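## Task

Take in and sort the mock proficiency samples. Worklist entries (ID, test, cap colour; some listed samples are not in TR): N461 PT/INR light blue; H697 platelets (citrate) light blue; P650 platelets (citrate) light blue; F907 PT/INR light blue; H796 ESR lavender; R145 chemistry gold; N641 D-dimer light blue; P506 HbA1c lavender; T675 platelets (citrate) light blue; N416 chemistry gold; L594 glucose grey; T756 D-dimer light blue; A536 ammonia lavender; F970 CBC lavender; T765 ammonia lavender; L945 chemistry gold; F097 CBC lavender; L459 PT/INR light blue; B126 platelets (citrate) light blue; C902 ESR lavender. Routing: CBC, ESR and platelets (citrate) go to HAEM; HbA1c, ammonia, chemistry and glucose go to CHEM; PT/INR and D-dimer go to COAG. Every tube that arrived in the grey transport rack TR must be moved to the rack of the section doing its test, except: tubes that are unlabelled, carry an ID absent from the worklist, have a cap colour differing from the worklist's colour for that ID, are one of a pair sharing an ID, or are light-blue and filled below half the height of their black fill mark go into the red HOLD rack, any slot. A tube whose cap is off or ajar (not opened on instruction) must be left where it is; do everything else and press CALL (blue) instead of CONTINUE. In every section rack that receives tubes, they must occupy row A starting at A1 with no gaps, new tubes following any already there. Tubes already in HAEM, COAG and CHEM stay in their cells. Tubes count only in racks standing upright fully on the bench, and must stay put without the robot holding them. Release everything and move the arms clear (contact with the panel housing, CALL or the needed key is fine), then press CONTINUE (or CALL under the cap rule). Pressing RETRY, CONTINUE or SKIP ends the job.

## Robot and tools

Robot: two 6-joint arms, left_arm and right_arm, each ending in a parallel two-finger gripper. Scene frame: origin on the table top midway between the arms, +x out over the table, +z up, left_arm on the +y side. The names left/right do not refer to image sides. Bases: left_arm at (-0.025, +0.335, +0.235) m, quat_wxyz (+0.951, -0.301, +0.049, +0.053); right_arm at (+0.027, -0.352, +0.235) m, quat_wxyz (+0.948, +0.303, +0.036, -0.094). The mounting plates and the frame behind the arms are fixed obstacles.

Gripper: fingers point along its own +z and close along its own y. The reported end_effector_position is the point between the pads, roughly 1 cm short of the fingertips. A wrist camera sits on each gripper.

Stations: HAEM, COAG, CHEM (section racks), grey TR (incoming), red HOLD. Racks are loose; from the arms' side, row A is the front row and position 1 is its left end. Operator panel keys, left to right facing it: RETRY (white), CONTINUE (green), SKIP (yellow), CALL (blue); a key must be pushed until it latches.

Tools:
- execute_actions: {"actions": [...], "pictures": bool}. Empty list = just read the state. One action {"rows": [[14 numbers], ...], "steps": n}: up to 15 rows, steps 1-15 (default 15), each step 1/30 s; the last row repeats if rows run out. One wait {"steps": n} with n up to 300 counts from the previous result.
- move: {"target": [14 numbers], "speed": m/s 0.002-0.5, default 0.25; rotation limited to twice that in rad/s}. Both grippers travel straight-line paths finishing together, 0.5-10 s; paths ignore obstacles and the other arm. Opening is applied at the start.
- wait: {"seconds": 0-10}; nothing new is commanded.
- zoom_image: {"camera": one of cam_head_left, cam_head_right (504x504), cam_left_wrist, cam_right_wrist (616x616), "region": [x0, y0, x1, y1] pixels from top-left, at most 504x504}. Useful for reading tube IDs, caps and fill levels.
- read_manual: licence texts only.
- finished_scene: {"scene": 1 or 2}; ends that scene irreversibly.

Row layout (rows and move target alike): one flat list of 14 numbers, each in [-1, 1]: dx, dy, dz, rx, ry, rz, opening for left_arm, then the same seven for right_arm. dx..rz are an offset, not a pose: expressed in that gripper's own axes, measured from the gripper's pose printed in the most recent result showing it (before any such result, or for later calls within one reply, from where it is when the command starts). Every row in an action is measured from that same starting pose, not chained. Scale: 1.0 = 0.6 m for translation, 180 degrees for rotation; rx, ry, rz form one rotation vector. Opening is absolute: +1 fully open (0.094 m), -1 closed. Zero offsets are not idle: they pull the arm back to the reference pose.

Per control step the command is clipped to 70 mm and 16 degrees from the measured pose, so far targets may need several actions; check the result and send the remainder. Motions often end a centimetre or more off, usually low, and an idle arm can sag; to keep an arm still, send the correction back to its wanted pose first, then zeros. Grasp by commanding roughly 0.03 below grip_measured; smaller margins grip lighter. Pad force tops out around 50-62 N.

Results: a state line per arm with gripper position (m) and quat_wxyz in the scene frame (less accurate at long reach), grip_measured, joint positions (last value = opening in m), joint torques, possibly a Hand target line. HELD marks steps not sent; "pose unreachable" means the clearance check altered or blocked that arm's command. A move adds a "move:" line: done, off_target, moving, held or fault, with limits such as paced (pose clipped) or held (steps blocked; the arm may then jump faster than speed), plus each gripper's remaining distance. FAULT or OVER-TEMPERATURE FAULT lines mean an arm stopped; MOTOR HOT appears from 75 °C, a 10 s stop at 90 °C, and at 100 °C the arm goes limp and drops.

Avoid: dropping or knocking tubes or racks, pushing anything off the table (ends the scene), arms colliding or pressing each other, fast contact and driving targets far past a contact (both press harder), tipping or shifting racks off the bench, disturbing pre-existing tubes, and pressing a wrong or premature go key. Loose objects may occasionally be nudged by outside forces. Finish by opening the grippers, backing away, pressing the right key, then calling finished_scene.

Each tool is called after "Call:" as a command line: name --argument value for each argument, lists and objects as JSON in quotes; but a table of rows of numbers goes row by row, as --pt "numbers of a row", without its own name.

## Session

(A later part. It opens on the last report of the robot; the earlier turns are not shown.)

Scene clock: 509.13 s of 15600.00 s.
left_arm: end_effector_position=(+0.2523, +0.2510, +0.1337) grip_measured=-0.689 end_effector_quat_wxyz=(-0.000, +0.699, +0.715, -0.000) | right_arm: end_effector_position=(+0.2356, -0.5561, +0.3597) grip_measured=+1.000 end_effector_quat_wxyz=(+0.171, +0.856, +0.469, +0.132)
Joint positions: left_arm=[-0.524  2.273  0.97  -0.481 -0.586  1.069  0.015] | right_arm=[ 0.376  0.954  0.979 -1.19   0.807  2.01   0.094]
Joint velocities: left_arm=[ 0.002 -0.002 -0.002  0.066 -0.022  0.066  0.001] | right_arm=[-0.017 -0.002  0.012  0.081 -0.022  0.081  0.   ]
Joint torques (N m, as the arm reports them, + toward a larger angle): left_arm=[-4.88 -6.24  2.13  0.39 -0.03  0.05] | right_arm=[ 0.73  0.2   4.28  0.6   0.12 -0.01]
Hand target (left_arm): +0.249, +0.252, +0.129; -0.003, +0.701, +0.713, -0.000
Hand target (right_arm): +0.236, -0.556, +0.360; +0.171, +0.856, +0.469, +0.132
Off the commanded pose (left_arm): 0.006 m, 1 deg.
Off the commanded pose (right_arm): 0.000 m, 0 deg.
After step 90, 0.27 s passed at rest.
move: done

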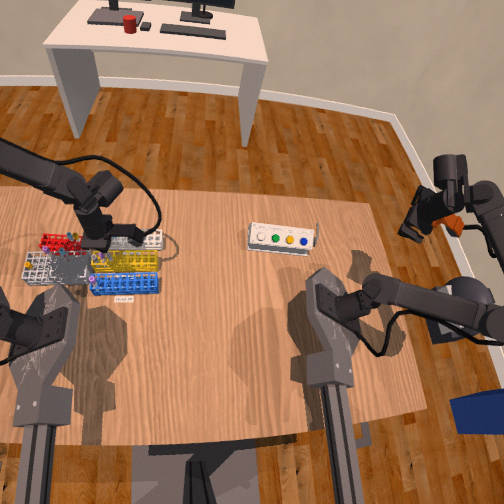

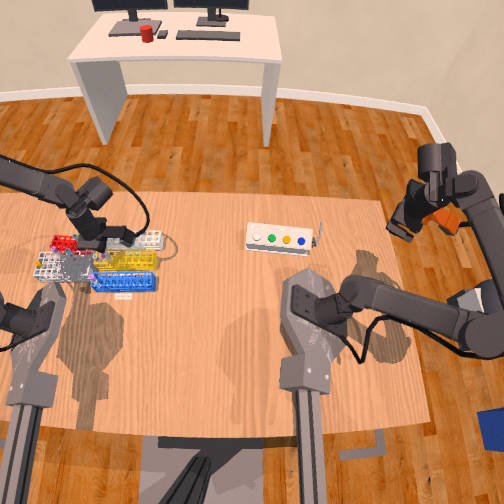

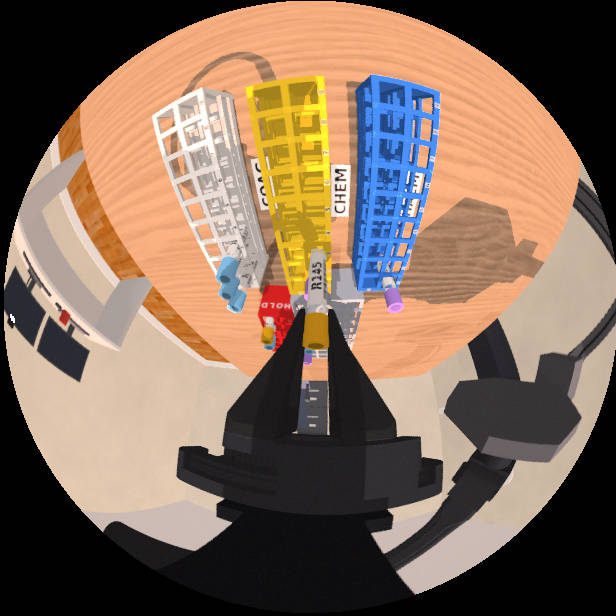

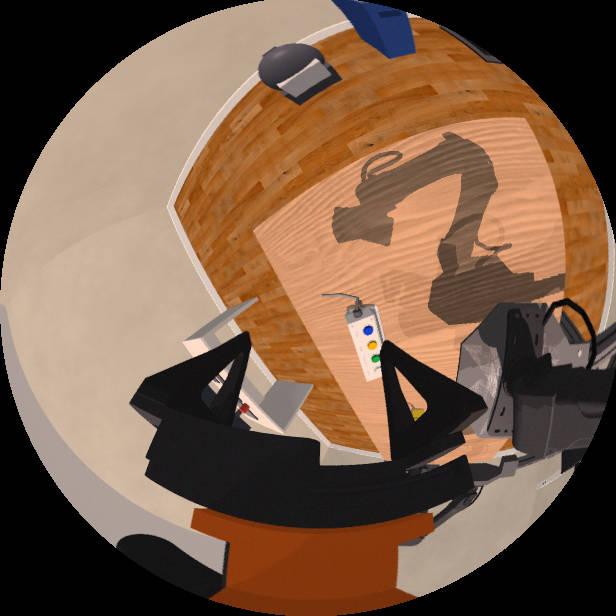

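Call:
execute_actions --actions '[{"rows":[[-0.002,-0.011,0.016,0.003,0,0.004,-0.7,0,0,0,0,0,0,1],[-0.002,-0.011,0.024,0.003,0,0.004,-0.7,0,0,0,0,0,0,1],[-0.002,-0.01,0.032,0.003,0,0.004,-0.7,0,0,0,0,0,0,1],[-0.002,-0.01,0.042,0.003,0,0.004,-0.7,0,0,0,0,0,0,1]],"steps":12}]' --pictures false

Scene clock: 512.83 s of 15600.00 s.
left_arm: end_effector_position=(+0.2548, +0.2522, +0.1264) grip_measured=-0.689 end_effector_quat_wxyz=(+0.002, +0.704, +0.710, +0.006) | right_arm: end_effector_position=(+0.2356, -0.5561, +0.3597) grip_measured=+1.000 end_effector_quat_wxyz=(+0.171, +0.856, +0.469, +0.132)
Joint positions: left_arm=[-0.509  2.288  0.96  -0.436 -0.599  1.108  0.015] | right_arm=[ 0.376  0.954  0.979 -1.19   0.807  2.01   0.094]
Joint velocities: left_arm=[-0.002  0.002 -0.012 -0.11  -0.037 -0.007  0.001] | right_arm=[ 0.017 -0.012 -0.007 -0.007 -0.081  0.007  0.   ]
Joint torques (N m, as the arm reports them, + toward a larger angle): left_arm=[-3.76 -3.94  1.26  0.99  0.09  0.06] | right_arm=[0.76 0.22 4.25 0.59 0.16 0.01]
Hand target (left_arm): +0.245, +0.250, +0.110; -0.005, +0.703, +0.711, -0.004
Hand target (right_arm): +0.236, -0.556, +0.360; +0.171, +0.856, +0.469, +0.132
Off the commanded pose (left_arm): 0.020 m, 1 deg.
Off the commanded pose (right_arm): 0.000 m, 0 deg.
Steps of this call (steps 1 to 90: nothing new was sent; then 0.30 s passed at rest; steps 91 to 102: all 12 steps of this action). Readings (end_effector_position):
91: left_arm (+0.2533, +0.2506, +0.1335) | right_arm (+0.2356, -0.5561, +0.3597)
92: left_arm (+0.2535, +0.2504, +0.1330) | right_arm (+0.2356, -0.5561, +0.3597)
94: left_arm (+0.2534, +0.2503, +0.1289) | right_arm (+0.2356, -0.5561, +0.3597)
98: left_arm (+0.2547, +0.2522, +0.1264) | right_arm (+0.2356, -0.5561, +0.3597)
102: the state above

Call:
execute_actions --actions '[{"rows":[[0,0,0,0,0,0,-0.7,0,0,0,0,0,0,1]],"steps":5}]'

Call:
zoom_image --camera "cam_left_wrist" --region '[270,210,360,300]'

Scene clock: 516.43 s of 15600.00 s.
left_arm: end_effector_position=(+0.2546, +0.2527, +0.1272) grip_measured=-0.689 end_effector_quat_wxyz=(+0.002, +0.707, +0.708, +0.006) | right_arm: end_effector_position=(+0.2356, -0.5561, +0.3597) grip_measured=+1.000 end_effector_quat_wxyz=(+0.171, +0.856, +0.469, +0.132)
Joint positions: left_arm=[-0.51   2.285  0.96  -0.441 -0.6    1.113  0.015] | right_arm=[ 0.376  0.954  0.979 -1.19   0.807  2.01   0.094]
Joint velocities: left_arm=[-0.017 -0.007 -0.017  0.081 -0.022 -0.037 -0.002] | right_arm=[-0.012 -0.002  0.002 -0.007 -0.095  0.022  0.   ]
Joint torques (N m, as the arm reports them, + toward a larger angle): left_arm=[-5.21 -6.84  3.05  0.31 -0.06 -0.07] | right_arm=[0.7  0.18 4.36 0.57 0.11 0.  ]
Hand target (left_arm): +0.255, +0.252, +0.126; +0.002, +0.704, +0.710, +0.006
Hand target (right_arm): +0.236, -0.556, +0.360; +0.171, +0.856, +0.469, +0.132
Off the commanded pose (left_arm): 0.001 m, 0 deg.
Off the commanded pose (right_arm): 0.000 m, 0 deg.
Steps of this call (steps 1 to 90: nothing new was sent; then 0.43 s passed at rest; steps 91 to 95: all 5 steps of this action). Readings (end_effector_position):
91: left_arm (+0.2548, +0.2525, +0.1269) | right_arm (+0.2356, -0.5561, +0.3597)
92: left_arm (+0.2546, +0.2527, +0.1272) | right_arm (+0.2356, -0.5561, +0.3597)
94: left_arm (+0.2546, +0.2527, +0.1272) | right_arm (+0.2356, -0.5561, +0.3597)
95: the state above

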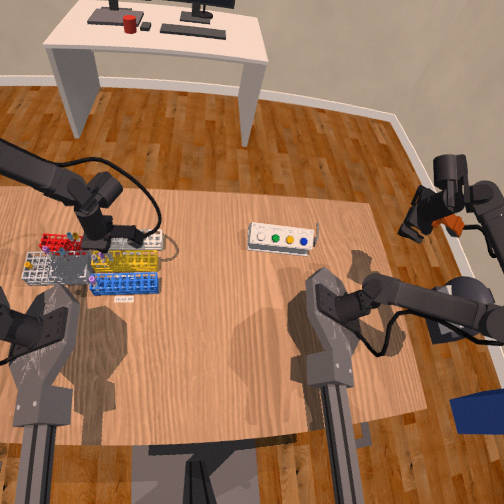

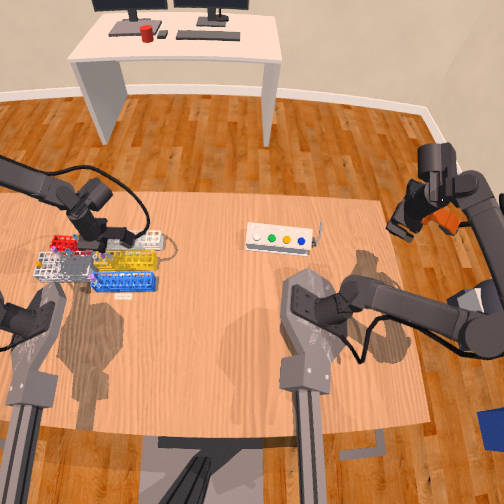

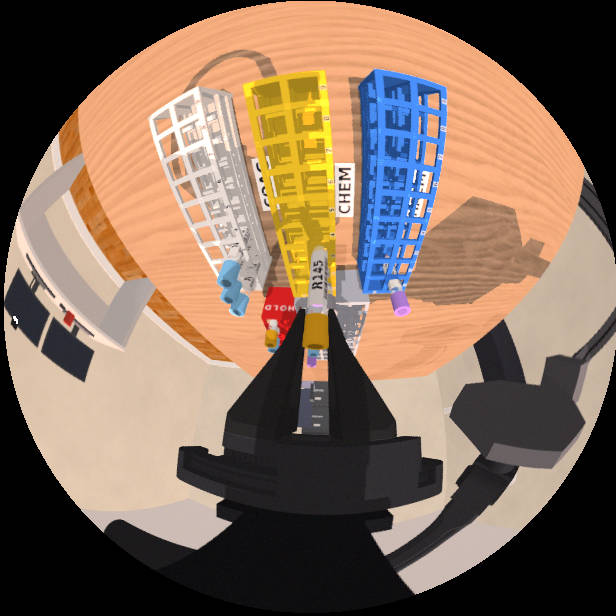

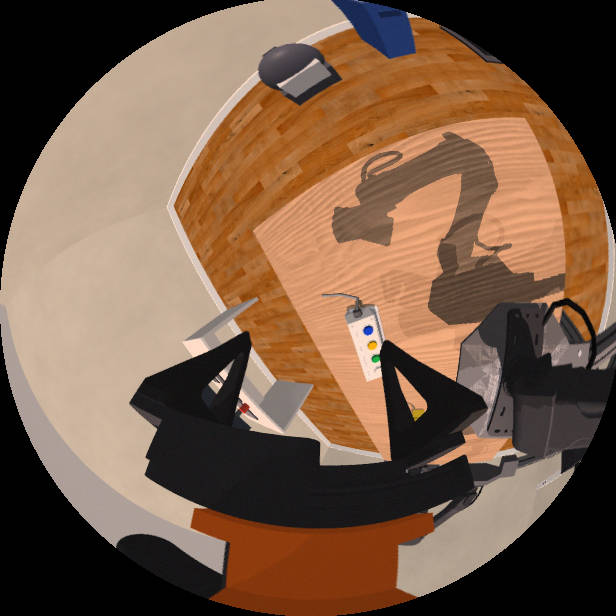

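Region (270, 210, 360, 300) of cam_left_wrist's 616x616 image, scaled by 5.600, with more detail than that image has.

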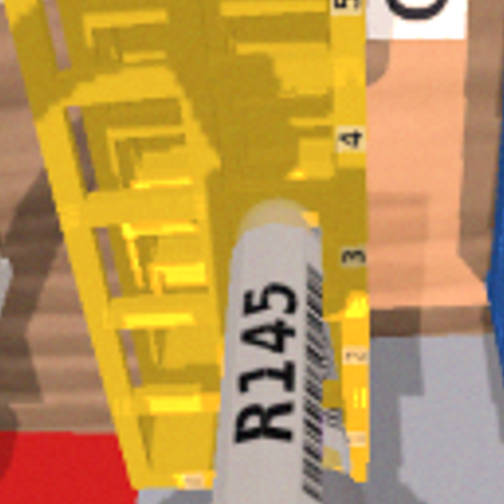

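Call:
move --target '[0,0,-0.012,0.002,0.035,0,-0.7,0,0,0,0,0,0,1]' --speed 0.1

Call:
zoom_image --camera "cam_left_wrist" --region '[270,210,360,300]'

Scene clock: 520.73 s of 15600.00 s.
left_arm: end_effector_position=(+0.2546, +0.2570, +0.1338) grip_measured=-0.689 end_effector_quat_wxyz=(-0.033, +0.699, +0.713, +0.040) | right_arm: end_effector_position=(+0.2356, -0.5561, +0.3597) grip_measured=+1.000 end_effector_quat_wxyz=(+0.171, +0.856, +0.469, +0.132)
Joint positions: left_arm=[-0.551  2.325  1.021 -0.553 -0.674  1.009  0.015] | right_arm=[ 0.376  0.954  0.979 -1.19   0.807  2.01   0.094]
Joint velocities: left_arm=[-0.007 -0.022  0.002  0.066 -0.037 -0.037 -0.   ] | right_arm=[ 0.002 -0.022 -0.002  0.051  0.066 -0.066  0.   ]
Joint torques (N m, as the arm reports them, + toward a larger angle): left_arm=[-6.65 -5.51  4.56 -0.02 -0.12 -0.05] | right_arm=[ 0.82  0.15  4.3   0.56  0.15 -0.04]
Hand target (left_arm): +0.254, +0.252, +0.134; -0.038, +0.705, +0.706, +0.043
Hand target (right_arm): +0.236, -0.556, +0.360; +0.171, +0.856, +0.469, +0.132
Off the commanded pose (left_arm): 0.004 m, 1 deg.
Off the commanded pose (right_arm): 0.000 m, 0 deg.
After step 90, 0.27 s passed at rest.
move: done

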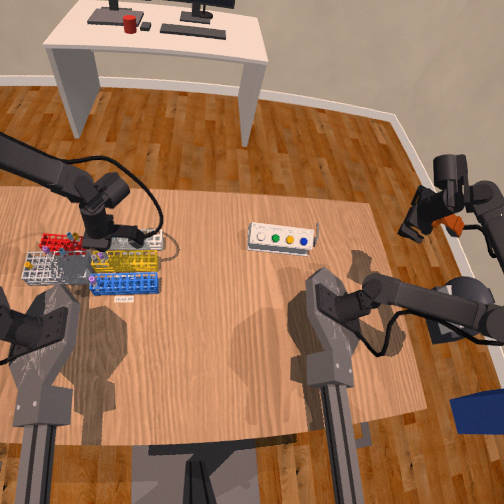

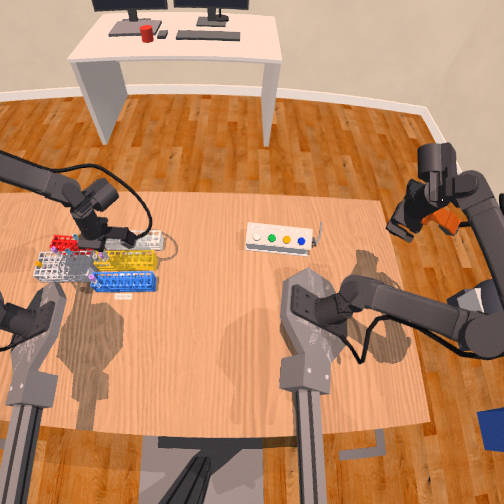

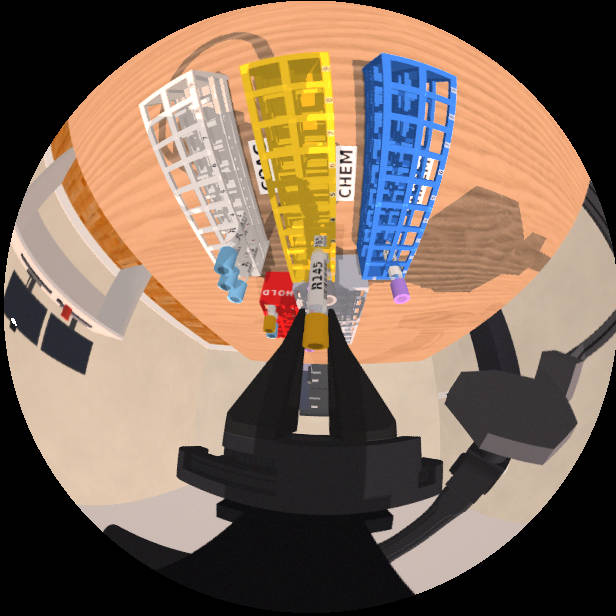

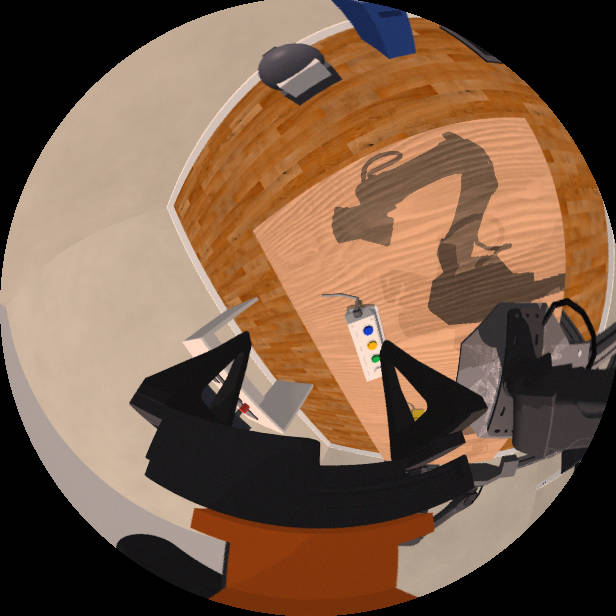

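Region (270, 210, 360, 300) of cam_left_wrist's 616x616 image, scaled by 5.600, with more detail than that image has.

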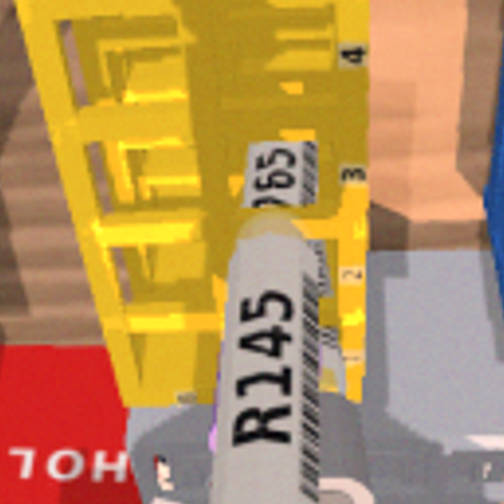

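Call:
move --target '[-0.02,-0.01,0.014,0.003,0,0.004,-0.7,0,0,0,0,0,0,1]' --speed 0.03

Call:
zoom_image --camera "cam_left_wrist" --region '[270,210,360,300]'

Scene clock: 527.37 s of 15600.00 s.
left_arm: end_effector_position=(+0.2495, +0.2546, +0.1268) grip_measured=-0.689 end_effector_quat_wxyz=(-0.042, +0.702, +0.710, +0.038) | right_arm: end_effector_position=(+0.2356, -0.5561, +0.3597) grip_measured=+1.000 end_effector_quat_wxyz=(+0.171, +0.856, +0.469, +0.132)
Joint positions: left_arm=[-0.551  2.354  1.021 -0.545 -0.674  1.003  0.015] | right_arm=[ 0.376  0.954  0.979 -1.19   0.807  2.01   0.094]
Joint velocities: left_arm=[ 0.002 -0.002 -0.007  0.051 -0.007 -0.066  0.   ] | right_arm=[ 0.002  0.002  0.012 -0.051  0.022  0.022  0.   ]
Joint torques (N m, as the arm reports them, + toward a larger angle): left_arm=[-6.52 -5.72  3.24  0.33 -0.01 -0.05] | right_arm=[ 0.87  0.12  4.23  0.58  0.13 -0.02]
Hand target (left_arm): +0.248, +0.246, +0.124; -0.037, +0.704, +0.708, +0.036
Hand target (right_arm): +0.236, -0.556, +0.360; +0.171, +0.856, +0.469, +0.132
Off the commanded pose (left_arm): 0.009 m, 1 deg.
Off the commanded pose (right_arm): 0.000 m, 0 deg.
After step 90, 2.87 s passed at rest.
move: done

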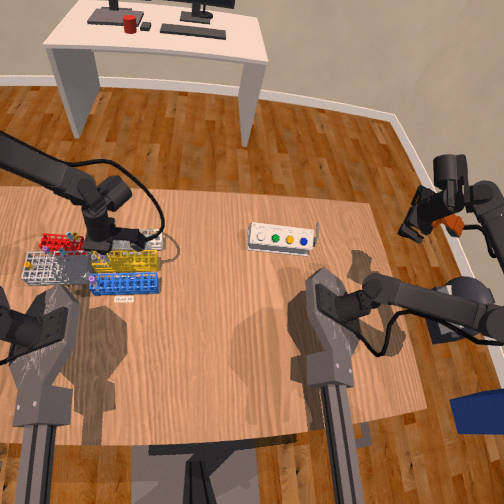

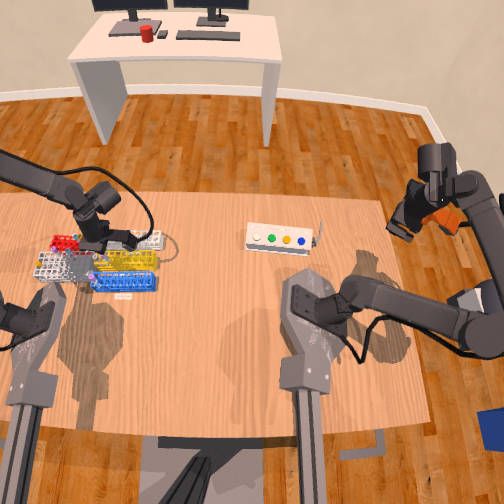

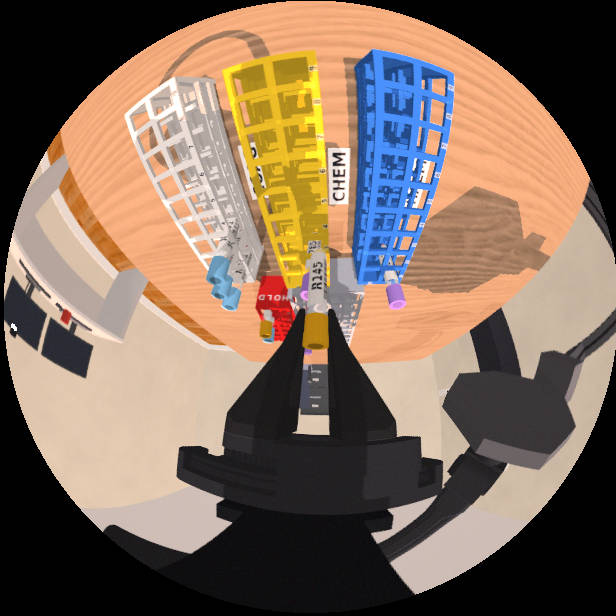

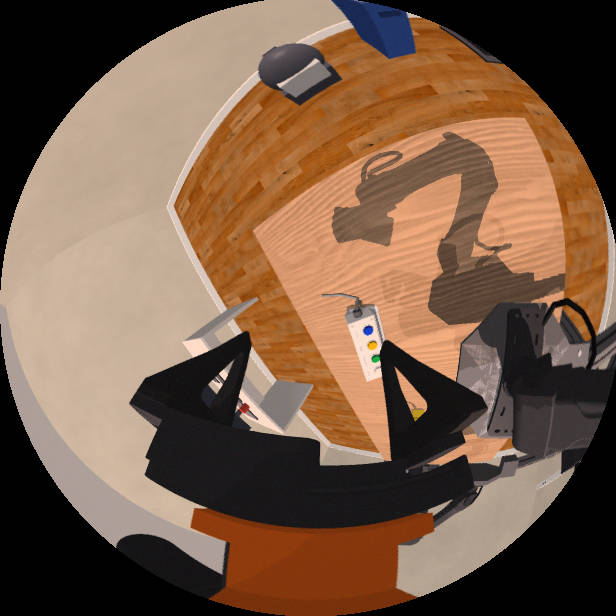

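Region (270, 210, 360, 300) of cam_left_wrist's 616x616 image, scaled by 5.600, with more detail than that image has.

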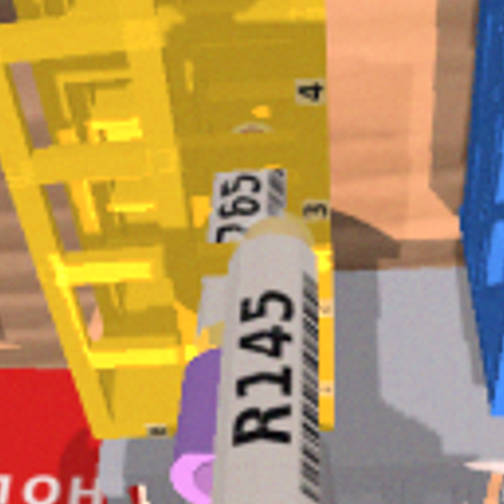

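I'm re-approaching from above.

Call:
move --target '[-0.014,0.024,-0.065,-0.003,-0.008,0,-0.7,0,0,0,0,0,0,1]' --speed 0.08

Call:
move --target '[-0.004,-0.017,0.05,0,0,0,-0.7,0,0,0,0,0,0,1]' --speed 0.05

Call:
zoom_image --camera "cam_left_wrist" --region '[270,210,360,300]'

Scene clock: 532.63 s of 15600.00 s.
left_arm: end_effector_position=(+0.2603, +0.2473, +0.1544) grip_measured=-0.689 end_effector_quat_wxyz=(-0.041, +0.703, +0.709, +0.037) | right_arm: end_effector_position=(+0.2356, -0.5561, +0.3597) grip_measured=+1.000 end_effector_quat_wxyz=(+0.171, +0.856, +0.469, +0.132)
Joint positions: left_arm=[-0.601  2.333  1.112 -0.694 -0.657  0.948  0.015] | right_arm=[ 0.376  0.954  0.979 -1.19   0.807  2.01   0.094]
Joint velocities: left_arm=[-0.012  0.002 -0.002  0.081  0.066 -0.037  0.   ] | right_arm=[ 0.017  0.002 -0.002  0.022 -0.037 -0.081  0.   ]
Joint torques (N m, as the arm reports them, + toward a larger angle): left_arm=[-6.68 -8.64  4.64 -0.07  0.11 -0.1 ] | right_arm=[ 0.76  0.19  4.27  0.62  0.13 -0.02]
Hand target (left_arm): +0.264, +0.242, +0.164; -0.029, +0.702, +0.710, +0.032
Hand target (right_arm): +0.236, -0.556, +0.360; +0.171, +0.856, +0.469, +0.132
Off the commanded pose (left_arm): 0.012 m, 1 deg.
Off the commanded pose (right_arm): 0.000 m, 0 deg.
After step 90, 1.20 s passed at rest.
move: off_target (left_arm)

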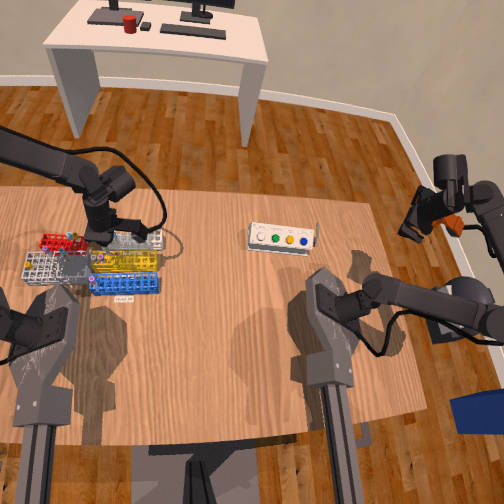

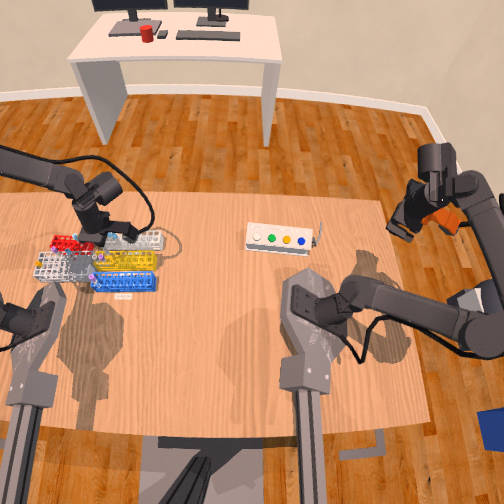

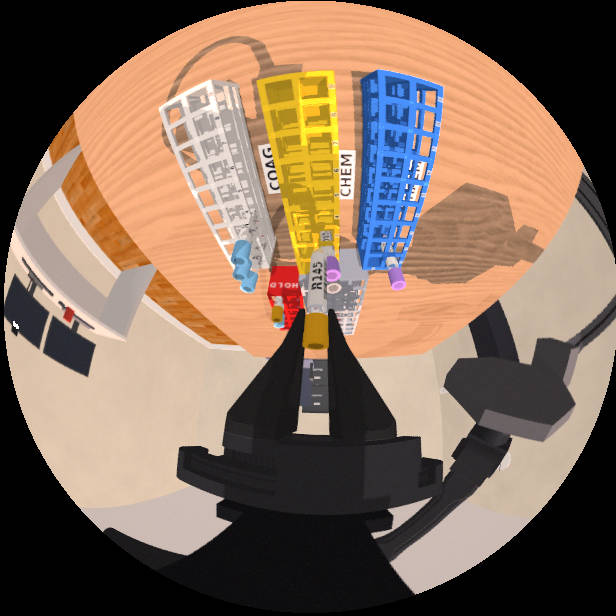

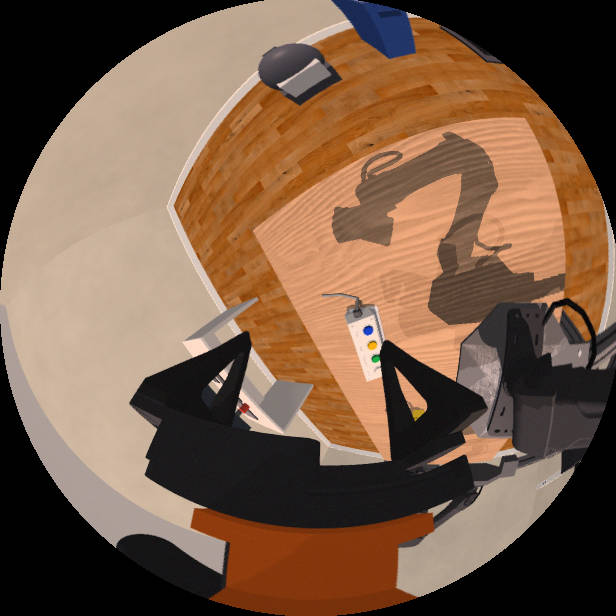

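Scene clock: 533.77 s of 15600.00 s.
left_arm: end_effector_position=(+0.2551, +0.2480, +0.1314) grip_measured=-0.689 end_effector_quat_wxyz=(-0.034, +0.699, +0.713, +0.038) | right_arm: end_effector_position=(+0.2356, -0.5561, +0.3597) grip_measured=+1.000 end_effector_quat_wxyz=(+0.171, +0.856, +0.469, +0.132)
Joint positions: left_arm=[-0.566  2.359  1.048 -0.561 -0.666  0.988  0.015] | right_arm=[ 0.376  0.954  0.979 -1.19   0.807  2.01   0.094]
Joint velocities: left_arm=[ 0.002 -0.012 -0.012  0.022 -0.022  0.007 -0.   ] | right_arm=[-0.012 -0.007  0.007 -0.066 -0.022  0.007  0.   ]
Joint torques (N m, as the arm reports them, + toward a larger angle): left_arm=[-5.26 -6.11  2.06  0.34 -0.13  0.05] | right_arm=[0.85 0.13 4.29 0.6  0.13 0.  ]
Hand target (left_arm): +0.250, +0.249, +0.125; -0.041, +0.703, +0.709, +0.037
Hand target (right_arm): +0.236, -0.556, +0.360; +0.171, +0.856, +0.469, +0.132
Off the commanded pose (left_arm): 0.009 m, 1 deg.
Off the commanded pose (right_arm): 0.000 m, 0 deg.
move: done

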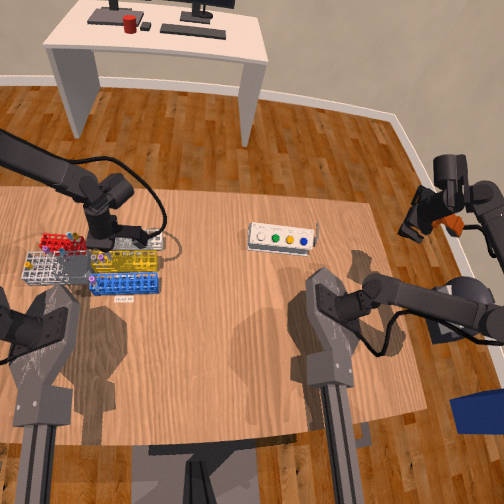

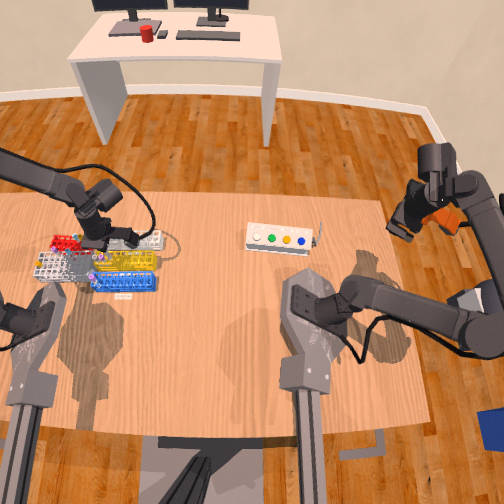

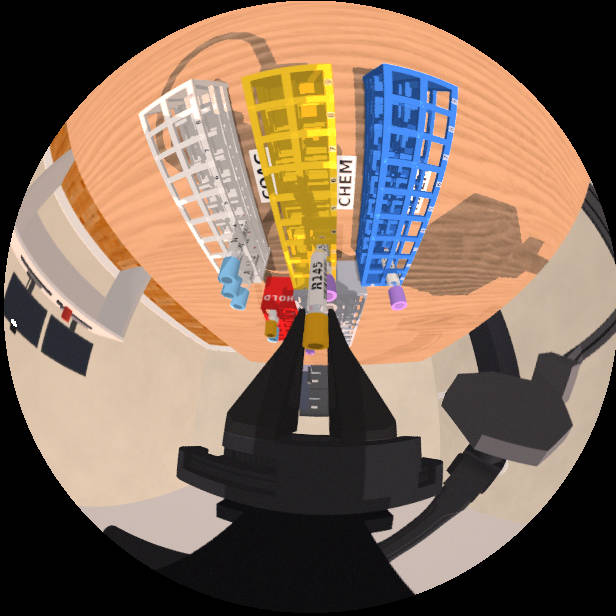

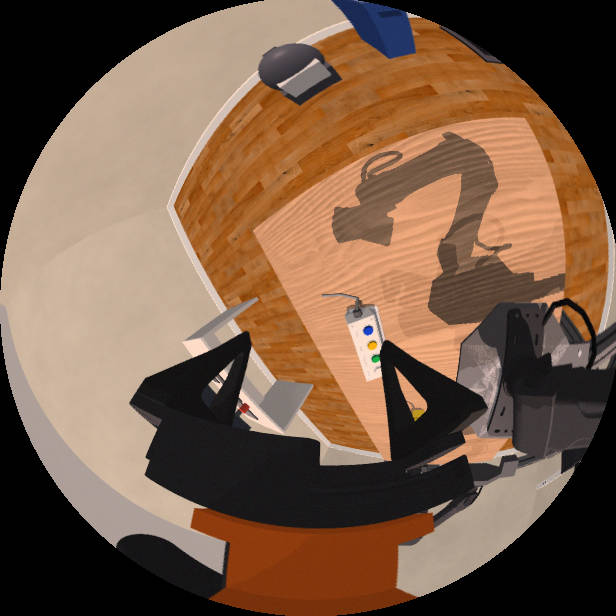

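Region (270, 210, 360, 300) of cam_left_wrist's 616x616 image, scaled by 5.600, with more detail than that image has.

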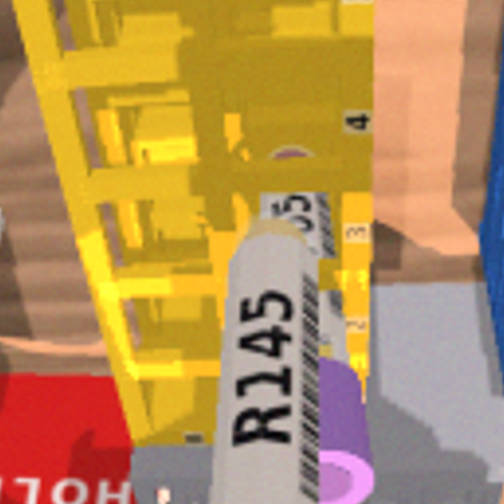

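Call:
execute_actions --actions '[{"rows":[[0,-0.015,0.013,0.005,0.002,0.004,-0.7,0,0,0,0,0,0,1],[0,-0.015,0.018,0.005,0.002,0.004,-0.7,0,0,0,0,0,0,1],[-0.001,-0.014,0.024,0.005,0.002,0.004,-0.7,0,0,0,0,0,0,1],[-0.002,-0.014,0.034,0.005,0.002,0.004,-0.7,0,0,0,0,0,0,1]],"steps":12}]' --pictures false

Scene clock: 537.60 s of 15600.00 s.
left_arm: end_effector_position=(+0.2513, +0.2499, +0.1176) grip_measured=-0.689 end_effector_quat_wxyz=(-0.039, +0.699, +0.713, +0.034) | right_arm: end_effector_position=(+0.2356, -0.5561, +0.3597) grip_measured=+1.000 end_effector_quat_wxyz=(+0.171, +0.856, +0.469, +0.132)
Joint positions: left_arm=[-0.54   2.386  1.03  -0.51  -0.669  1.012  0.015] | right_arm=[ 0.376  0.954  0.979 -1.19   0.807  2.01   0.094]
Joint velocities: left_arm=[-0.017 -0.007 -0.007  0.022 -0.051 -0.095 -0.   ] | right_arm=[ 0.002  0.032  0.012  0.007  0.051 -0.007  0.   ]
Joint torques (N m, as the arm reports them, + toward a larger angle): left_arm=[-5.28 -6.03  1.89  0.33 -0.1   0.05] | right_arm=[ 0.74  0.22  4.14  0.57  0.15 -0.03]
Hand target (left_arm): +0.246, +0.249, +0.111; -0.043, +0.703, +0.709, +0.034
Hand target (right_arm): +0.236, -0.556, +0.360; +0.171, +0.856, +0.469, +0.132
Off the commanded pose (left_arm): 0.008 m, 1 deg.
Off the commanded pose (right_arm): 0.000 m, 0 deg.
Steps of this call (steps 1 to 90: nothing new was sent; then 0.43 s passed at rest; steps 91 to 102: all 12 steps of this action). Readings (end_effector_position):
91: left_arm (+0.2553, +0.2478, +0.1313) | right_arm (+0.2356, -0.5561, +0.3597)
92: left_arm (+0.2550, +0.2477, +0.1309) | right_arm (+0.2356, -0.5561, +0.3597)
94: left_arm (+0.2540, +0.2480, +0.1288) | right_arm (+0.2356, -0.5561, +0.3597)
98: left_arm (+0.2515, +0.2500, +0.1198) | right_arm (+0.2356, -0.5561, +0.3597)
102: the state above

Call:
move --target '[-0.012,-0.007,0.066,0,0,0.004,-0.7,0,0,0,0,0,0,1]' --speed 0.05

Scene clock: 540.87 s of 15600.00 s.
left_arm: end_effector_position=(+0.2540, +0.2470, +0.0846) grip_measured=-0.689 end_effector_quat_wxyz=(-0.033, +0.699, +0.714, +0.036) | right_arm: end_effector_position=(+0.2356, -0.5561, +0.3597) grip_measured=+1.000 end_effector_quat_wxyz=(+0.171, +0.856, +0.469, +0.132)
Joint positions: left_arm=[-0.483  2.47   1.015 -0.35  -0.684  1.091  0.015] | right_arm=[ 0.376  0.954  0.979 -1.19   0.807  2.01   0.094]
Joint velocities: left_arm=[ 0.012  0.002 -0.007  0.007 -0.007 -0.051 -0.001] | right_arm=[-0.022  0.007 -0.002  0.066  0.051  0.007  0.   ]
Joint torques (N m, as the arm reports them, + toward a larger angle): left_arm=[-5.27 -6.06  1.33  0.39 -0.08  0.03] | right_arm=[0.77 0.18 4.3  0.58 0.14 0.  ]
Hand target (left_arm): +0.246, +0.247, +0.078; -0.040, +0.703, +0.709, +0.034
Hand target (right_arm): +0.236, -0.556, +0.360; +0.171, +0.856, +0.469, +0.132
Off the commanded pose (left_arm): 0.010 m, 1 deg.
Off the commanded pose (right_arm): 0.000 m, 0 deg.
move: done

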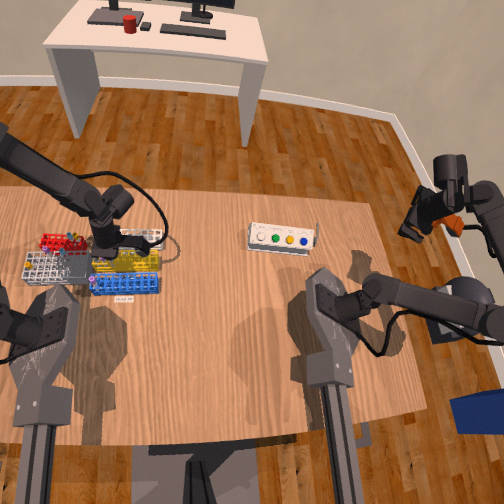

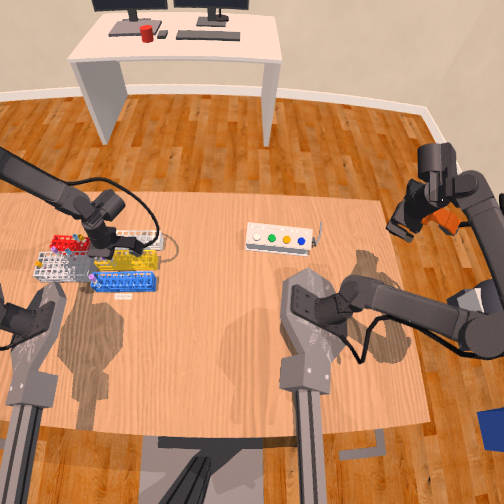

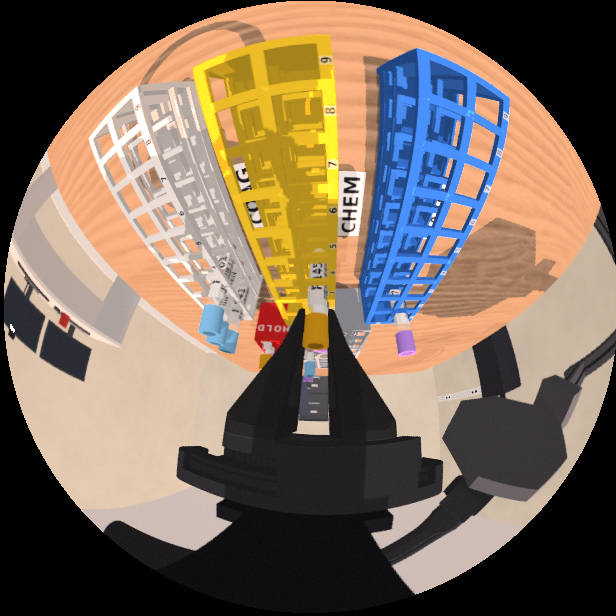

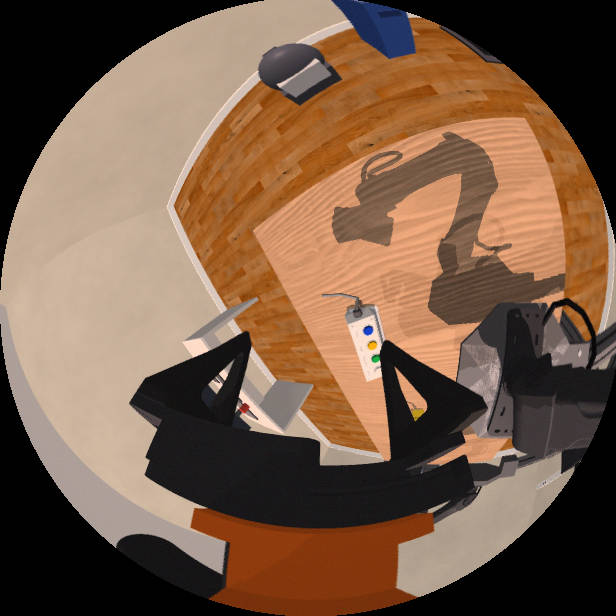

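Next is D6, in the reversed orientation.

Call:
move --target '[0,0.008,-0.1,-0.002,-0.038,0,-0.42,0,0,0,0,0,0,1]' --speed 0.1

Call:
move --target '[0.24,0.015,-0.01,0,0,-0.985,-0.42,0,0,0,0,0,0,1]' --speed 0.5

Scene clock: 544.77 s of 15600.00 s.
left_arm: end_effector_position=(+0.2644, +0.2450, +0.1382) grip_measured=-0.422 end_effector_quat_wxyz=(+0.008, +0.695, +0.719, +0.005) | right_arm: end_effector_position=(+0.2356, -0.5561, +0.3597) grip_measured=+1.000 end_effector_quat_wxyz=(+0.171, +0.856, +0.469, +0.132)
Joint positions: left_arm=[-0.533  2.288  1.015 -0.496 -0.589  1.06   0.027] | right_arm=[ 0.376  0.954  0.979 -1.19   0.807  2.01   0.094]
Joint velocities: left_arm=[-0.022 -0.007  0.007  0.007  0.081 -0.066 -0.001] | right_arm=[ 0.002 -0.002 -0.012 -0.037 -0.051 -0.007  0.   ]
Joint torques (N m, as the arm reports them, + toward a larger angle): left_arm=[-6.91 -8.17  2.7   0.06  0.16 -0.08] | right_arm=[0.75 0.2  4.27 0.58 0.14 0.  ]
Hand target (left_arm): +0.260, +0.241, +0.144; +0.012, +0.700, +0.715, -0.004
Hand target (right_arm): +0.236, -0.556, +0.360; +0.171, +0.856, +0.469, +0.132
Off the commanded pose (left_arm): 0.009 m, 1 deg.
Off the commanded pose (right_arm): 0.000 m, 0 deg.
move: done

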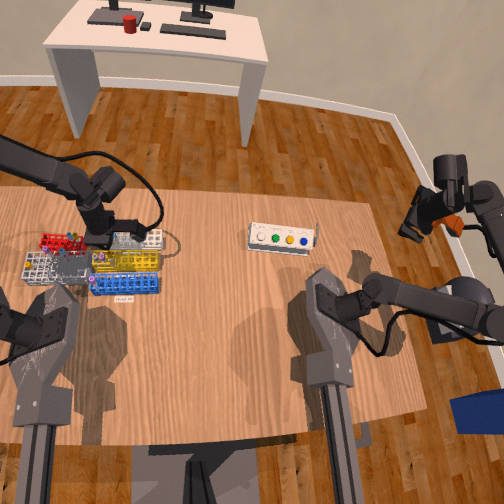

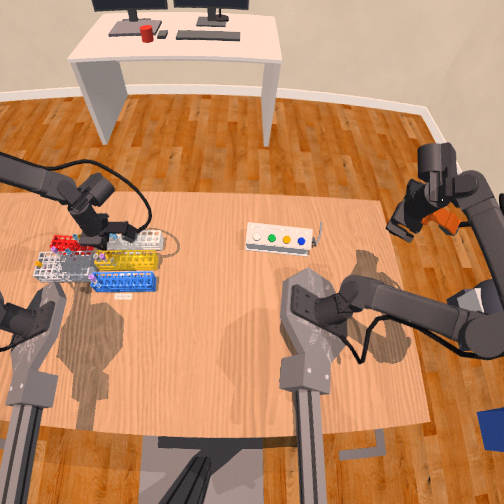

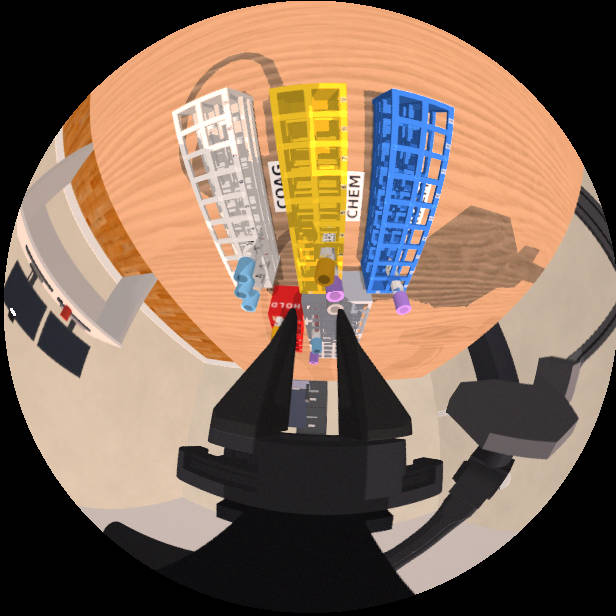

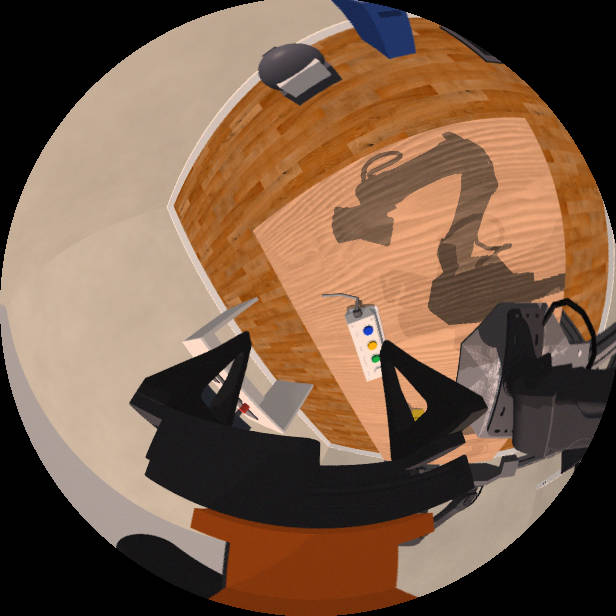

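Scene clock: 548.57 s of 15600.00 s.
left_arm: end_effector_position=(+0.2728, +0.3848, +0.1413) grip_measured=-0.422 end_effector_quat_wxyz=(-0.004, -0.696, +0.718, -0.011) | right_arm: end_effector_position=(+0.2356, -0.5561, +0.3597) grip_measured=+1.000 end_effector_quat_wxyz=(+0.171, +0.856, +0.469, +0.132)
Joint positions: left_arm=[-0.153  1.911  0.879 -0.482 -0.598 -1.562  0.027] | right_arm=[ 0.376  0.954  0.979 -1.19   0.807  2.01   0.094]
Joint velocities: left_arm=[ 0.007 -0.007  0.007 -0.037  0.007  0.007 -0.   ] | right_arm=[ 0.002 -0.017 -0.007 -0.037 -0.066 -0.066  0.   ]
Joint torques (N m, as the arm reports them, + toward a larger angle): left_arm=[-4.45 -7.63  2.26  0.3  -0.23 -0.09] | right_arm=[ 0.82  0.2   4.22  0.61  0.15 -0.01]
Hand target (left_arm): +0.272, +0.391, +0.143; -0.006, +0.702, -0.712, +0.005
Hand target (right_arm): +0.236, -0.556, +0.360; +0.171, +0.856, +0.469, +0.132
Off the commanded pose (left_arm): 0.007 m, 1 deg.
Off the commanded pose (right_arm): 0.000 m, 0 deg.
move: done

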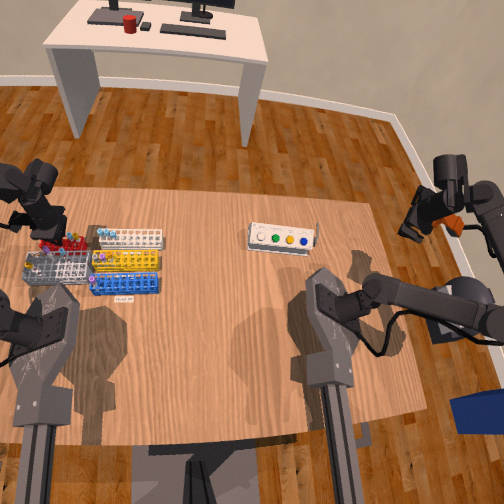

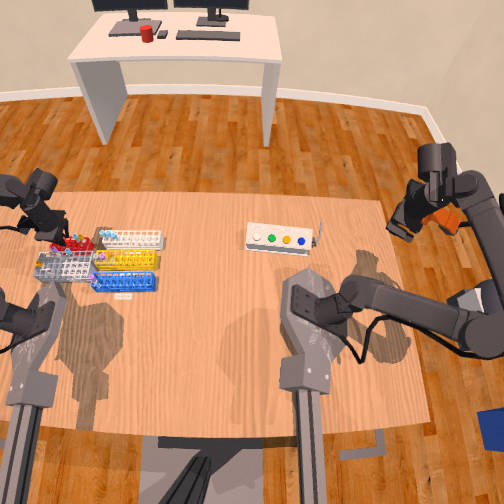

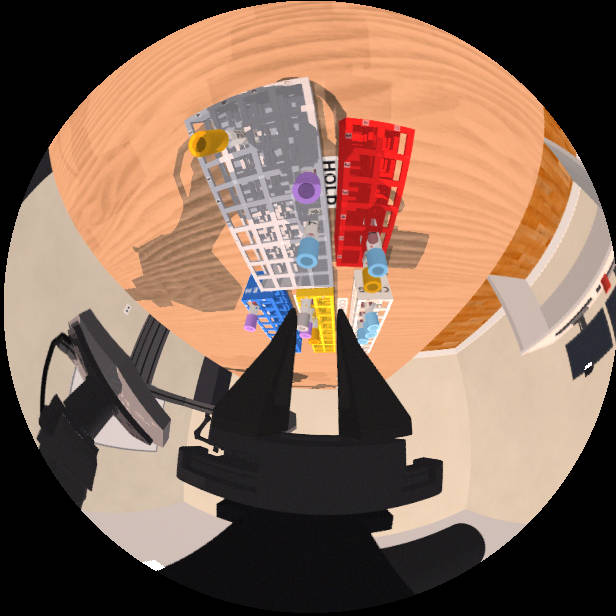

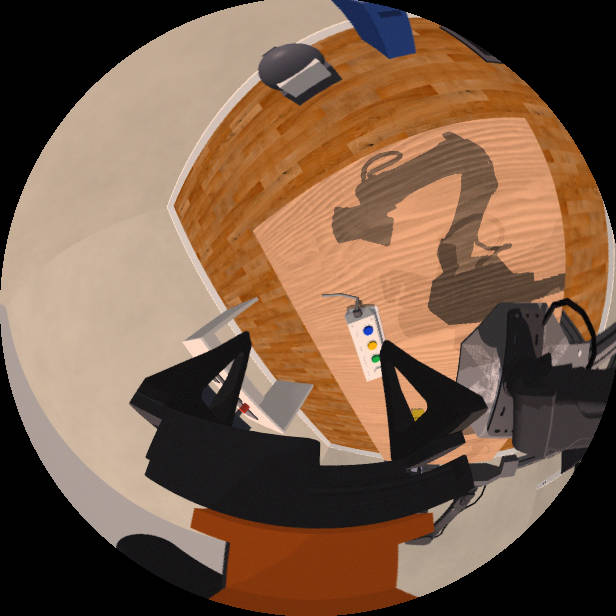

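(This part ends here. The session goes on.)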